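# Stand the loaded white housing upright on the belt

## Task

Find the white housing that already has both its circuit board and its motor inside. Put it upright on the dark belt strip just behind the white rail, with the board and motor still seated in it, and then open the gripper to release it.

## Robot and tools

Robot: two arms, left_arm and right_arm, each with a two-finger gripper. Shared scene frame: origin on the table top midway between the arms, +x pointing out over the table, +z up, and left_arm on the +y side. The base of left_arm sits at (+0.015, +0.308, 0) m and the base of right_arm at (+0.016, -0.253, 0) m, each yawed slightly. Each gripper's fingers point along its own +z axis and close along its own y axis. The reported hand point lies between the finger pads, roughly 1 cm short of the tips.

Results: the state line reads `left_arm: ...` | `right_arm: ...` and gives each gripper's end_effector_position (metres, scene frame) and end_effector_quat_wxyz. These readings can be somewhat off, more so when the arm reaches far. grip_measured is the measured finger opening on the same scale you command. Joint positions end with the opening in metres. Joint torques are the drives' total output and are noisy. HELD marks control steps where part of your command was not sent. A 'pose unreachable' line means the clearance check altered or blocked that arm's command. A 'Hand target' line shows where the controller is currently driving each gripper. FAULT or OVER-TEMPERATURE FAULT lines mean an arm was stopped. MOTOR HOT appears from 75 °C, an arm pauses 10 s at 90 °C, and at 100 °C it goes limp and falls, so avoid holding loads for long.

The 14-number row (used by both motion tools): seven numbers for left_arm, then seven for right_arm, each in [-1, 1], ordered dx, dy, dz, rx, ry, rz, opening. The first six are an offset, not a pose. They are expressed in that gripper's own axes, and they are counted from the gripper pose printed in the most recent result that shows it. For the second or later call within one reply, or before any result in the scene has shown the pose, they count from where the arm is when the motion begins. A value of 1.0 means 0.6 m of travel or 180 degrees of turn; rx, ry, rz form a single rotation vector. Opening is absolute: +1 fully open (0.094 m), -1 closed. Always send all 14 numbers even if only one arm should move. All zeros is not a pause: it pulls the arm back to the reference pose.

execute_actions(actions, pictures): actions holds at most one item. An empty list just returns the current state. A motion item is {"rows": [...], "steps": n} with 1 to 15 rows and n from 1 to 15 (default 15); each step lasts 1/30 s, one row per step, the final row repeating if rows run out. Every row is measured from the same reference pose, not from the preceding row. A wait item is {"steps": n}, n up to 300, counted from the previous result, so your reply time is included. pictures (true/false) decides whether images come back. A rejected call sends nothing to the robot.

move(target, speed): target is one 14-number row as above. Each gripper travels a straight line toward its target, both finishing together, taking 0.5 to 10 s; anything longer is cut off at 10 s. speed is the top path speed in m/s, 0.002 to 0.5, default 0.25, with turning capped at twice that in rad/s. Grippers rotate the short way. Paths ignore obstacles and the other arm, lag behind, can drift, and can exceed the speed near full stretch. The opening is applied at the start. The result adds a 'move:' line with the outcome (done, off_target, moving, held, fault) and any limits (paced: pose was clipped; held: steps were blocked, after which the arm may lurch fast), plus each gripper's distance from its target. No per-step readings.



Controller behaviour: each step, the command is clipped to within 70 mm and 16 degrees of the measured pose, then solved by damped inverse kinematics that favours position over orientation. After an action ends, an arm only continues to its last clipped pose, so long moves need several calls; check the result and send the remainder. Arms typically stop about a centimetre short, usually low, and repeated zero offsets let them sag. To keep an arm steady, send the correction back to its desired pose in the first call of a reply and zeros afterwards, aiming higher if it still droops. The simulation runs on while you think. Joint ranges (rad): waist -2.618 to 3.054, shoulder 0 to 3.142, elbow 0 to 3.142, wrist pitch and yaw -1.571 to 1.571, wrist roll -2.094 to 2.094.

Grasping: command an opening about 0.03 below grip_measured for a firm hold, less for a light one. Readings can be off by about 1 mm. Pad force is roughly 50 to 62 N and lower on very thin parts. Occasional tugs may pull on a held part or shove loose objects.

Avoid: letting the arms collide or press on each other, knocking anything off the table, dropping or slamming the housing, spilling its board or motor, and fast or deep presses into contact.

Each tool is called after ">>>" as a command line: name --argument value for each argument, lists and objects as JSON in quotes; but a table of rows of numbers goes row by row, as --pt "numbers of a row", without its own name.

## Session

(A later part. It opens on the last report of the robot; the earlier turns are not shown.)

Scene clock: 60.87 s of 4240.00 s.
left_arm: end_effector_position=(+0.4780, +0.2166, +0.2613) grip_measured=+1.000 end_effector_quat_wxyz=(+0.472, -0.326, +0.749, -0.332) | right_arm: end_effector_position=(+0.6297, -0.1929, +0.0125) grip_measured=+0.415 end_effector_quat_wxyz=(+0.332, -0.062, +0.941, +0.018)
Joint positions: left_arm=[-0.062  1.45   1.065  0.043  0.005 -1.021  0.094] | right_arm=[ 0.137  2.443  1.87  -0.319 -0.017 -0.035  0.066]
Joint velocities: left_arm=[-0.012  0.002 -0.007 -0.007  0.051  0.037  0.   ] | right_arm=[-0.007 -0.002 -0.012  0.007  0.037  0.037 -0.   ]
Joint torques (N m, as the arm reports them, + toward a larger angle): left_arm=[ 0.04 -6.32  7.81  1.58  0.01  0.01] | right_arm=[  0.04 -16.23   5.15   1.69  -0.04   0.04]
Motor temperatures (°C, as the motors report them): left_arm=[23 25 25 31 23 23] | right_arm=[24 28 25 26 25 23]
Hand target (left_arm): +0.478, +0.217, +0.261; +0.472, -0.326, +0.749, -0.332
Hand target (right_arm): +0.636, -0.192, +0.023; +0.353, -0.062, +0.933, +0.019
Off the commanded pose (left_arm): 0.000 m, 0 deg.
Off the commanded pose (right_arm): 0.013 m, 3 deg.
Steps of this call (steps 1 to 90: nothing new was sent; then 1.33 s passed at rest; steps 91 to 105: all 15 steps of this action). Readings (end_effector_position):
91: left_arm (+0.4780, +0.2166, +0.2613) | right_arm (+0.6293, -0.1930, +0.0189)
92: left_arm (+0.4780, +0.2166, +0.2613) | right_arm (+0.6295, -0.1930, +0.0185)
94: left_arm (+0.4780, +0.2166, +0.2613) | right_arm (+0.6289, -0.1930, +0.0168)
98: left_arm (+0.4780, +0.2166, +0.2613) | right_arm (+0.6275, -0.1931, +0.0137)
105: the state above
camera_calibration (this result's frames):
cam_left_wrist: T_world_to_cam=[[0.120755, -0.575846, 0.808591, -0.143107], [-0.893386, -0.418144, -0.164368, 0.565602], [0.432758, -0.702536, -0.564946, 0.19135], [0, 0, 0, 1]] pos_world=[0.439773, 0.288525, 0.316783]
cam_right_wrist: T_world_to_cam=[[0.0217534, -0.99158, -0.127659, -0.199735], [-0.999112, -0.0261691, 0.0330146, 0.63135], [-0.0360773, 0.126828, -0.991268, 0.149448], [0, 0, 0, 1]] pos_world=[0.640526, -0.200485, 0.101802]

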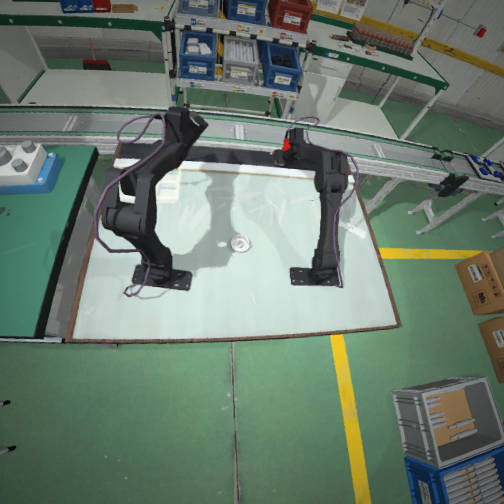

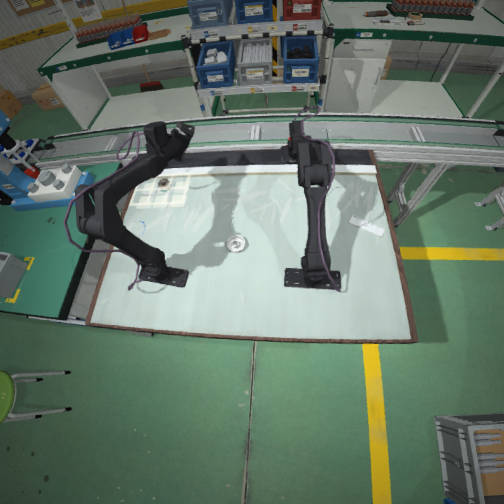

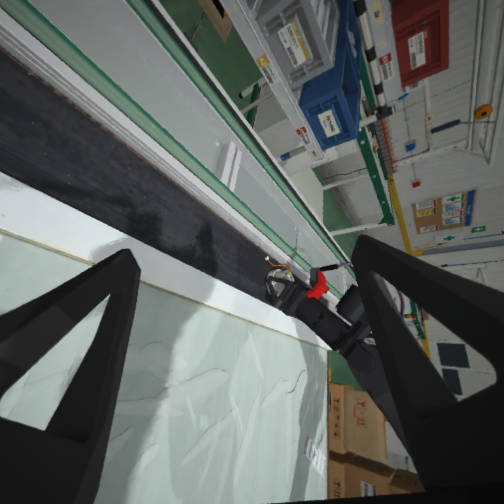

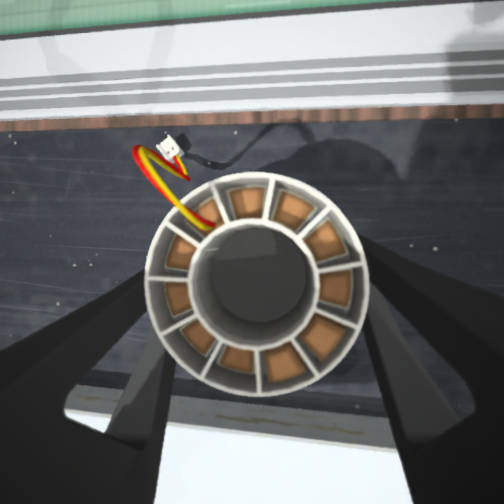

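Seated. Release.

>>> execute_actions --actions '[{"rows":[[0,0,0,0,0,0,1,-0.018,0,-0.006,0,-0.014,0,1]],"steps":10}]' --pictures false

>>> move --target '[0,0,0,0,0,0,1,-0.07,0,-0.18,0,-0.02,0,1]' --speed 0.15

Scene clock: 67.13 s of 4240.00 s.
left_arm: end_effector_position=(+0.4780, +0.2166, +0.2613) grip_measured=+1.000 end_effector_quat_wxyz=(+0.472, -0.326, +0.749, -0.332) | right_arm: end_effector_position=(+0.6340, -0.1926, +0.0158) grip_measured=+1.000 end_effector_quat_wxyz=(+0.343, -0.062, +0.937, +0.018)
Joint positions: left_arm=[-0.062  1.45   1.065  0.043  0.005 -1.021  0.094] | right_arm=[ 0.137  2.443  1.869 -0.296 -0.017 -0.035  0.094]
Joint velocities: left_arm=[-0.002 -0.007 -0.002 -0.037 -0.051 -0.022  0.   ] | right_arm=[-0.007 -0.012 -0.007 -0.022 -0.037 -0.051  0.001]
Joint torques (N m, as the arm reports them, + toward a larger angle): left_arm=[ 0.01 -6.33  7.82  1.58  0.02  0.01] | right_arm=[  0.05 -16.27   4.84   1.52  -0.05   0.04]
Motor temperatures (°C, as the motors report them): left_arm=[23 25 25 31 23 23] | right_arm=[24 29 25 27 25 23]
Hand target (left_arm): +0.478, +0.217, +0.261; +0.472, -0.326, +0.749, -0.332
Hand target (right_arm): +0.636, -0.192, +0.022; +0.353, -0.062, +0.933, +0.019
Off the commanded pose (left_arm): 0.000 m, 0 deg.
Off the commanded pose (right_arm): 0.007 m, 1 deg.
Steps of this call (steps 1 to 90: nothing new was sent; then 2.93 s passed at rest; steps 91 to 100: all 10 steps of this action). Readings (end_effector_position):
91: left_arm (+0.4780, +0.2166, +0.2613) | right_arm (+0.6304, -0.1929, +0.0128)
92: left_arm (+0.4780, +0.2166, +0.2613) | right_arm (+0.6310, -0.1928, +0.0133)
94: left_arm (+0.4780, +0.2166, +0.2613) | right_arm (+0.6325, -0.1927, +0.0145)
98: left_arm (+0.4780, +0.2166, +0.2613) | right_arm (+0.6337, -0.1926, +0.0155)
100: the state above

Scene clock: 68.67 s of 4240.00 s.
left_arm: end_effector_position=(+0.4780, +0.2166, +0.2613) grip_measured=+1.000 end_effector_quat_wxyz=(+0.472, -0.326, +0.749, -0.332) | right_arm: end_effector_position=(+0.6007, -0.1956, +0.1192) grip_measured=+1.000 end_effector_quat_wxyz=(+0.371, -0.062, +0.926, +0.019)
Joint positions: left_arm=[-0.062  1.45   1.065  0.043  0.005 -1.021  0.094] | right_arm=[ 0.137  2.16   1.764 -0.414 -0.017 -0.035  0.094]
Joint velocities: left_arm=[-0.017  0.027 -0.017  0.007  0.022 -0.037  0.   ] | right_arm=[-0.017 -0.017  0.012  0.037 -0.022  0.11  -0.001]
Joint torques (N m, as the arm reports them, + toward a larger angle): left_arm=[ 0.01 -6.32  7.82  1.58  0.02  0.01] | right_arm=[ -0.1  -15.45   4.59   1.39  -0.07   0.04]
Motor temperatures (°C, as the motors report them): left_arm=[23 25 25 31 23 23] | right_arm=[24 29 25 27 25 23]
Hand target (left_arm): +0.478, +0.217, +0.261; +0.472, -0.326, +0.749, -0.332
Hand target (right_arm): +0.596, -0.196, +0.125; +0.373, -0.062, +0.926, +0.020
Off the commanded pose (left_arm): 0.000 m, 0 deg.
Off the commanded pose (right_arm): 0.008 m, 0 deg.
move: done
camera_calibration (this result's frames):
cam_left_wrist: T_world_to_cam=[[0.120755, -0.575846, 0.808591, -0.143107], [-0.893386, -0.418144, -0.164368, 0.565602], [0.432758, -0.702536, -0.564946, 0.19135], [0, 0, 0, 1]] pos_world=[0.439773, 0.288525, 0.316783]
cam_right_wrist: T_world_to_cam=[[0.0324997, -0.990595, -0.132914, -0.193756], [-0.99843, -0.0261066, -0.0495635, 0.608184], [0.0456274, 0.134316, -0.989888, 0.206734], [0, 0, 0, 1]] pos_world=[0.604093, -0.203824, 0.209034]

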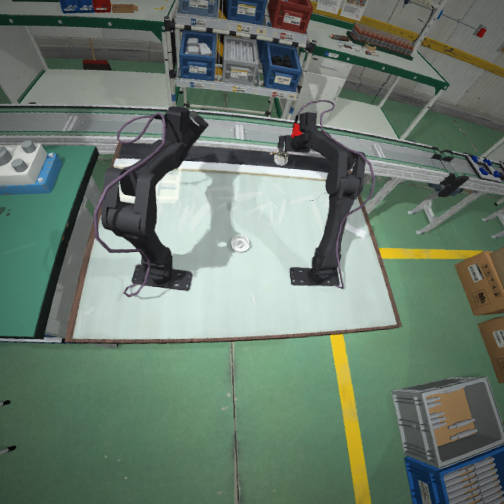

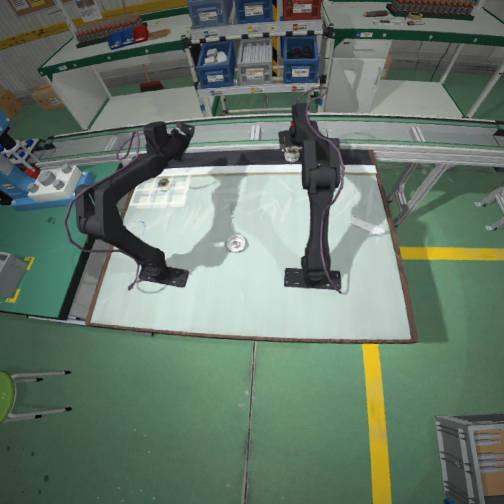

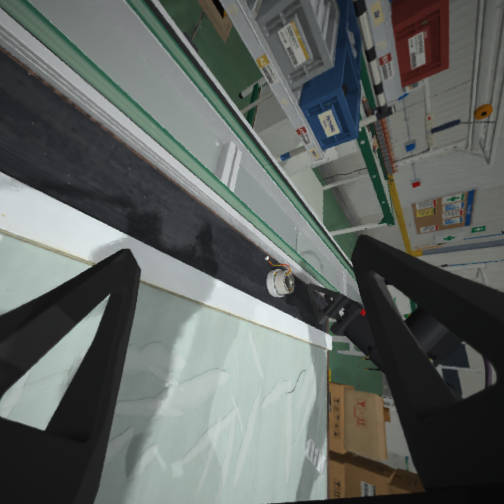

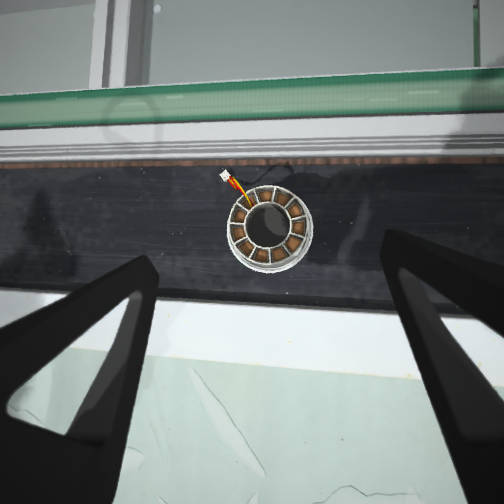

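>>> finished_scene --scene 1

The scene is finished: the task was done.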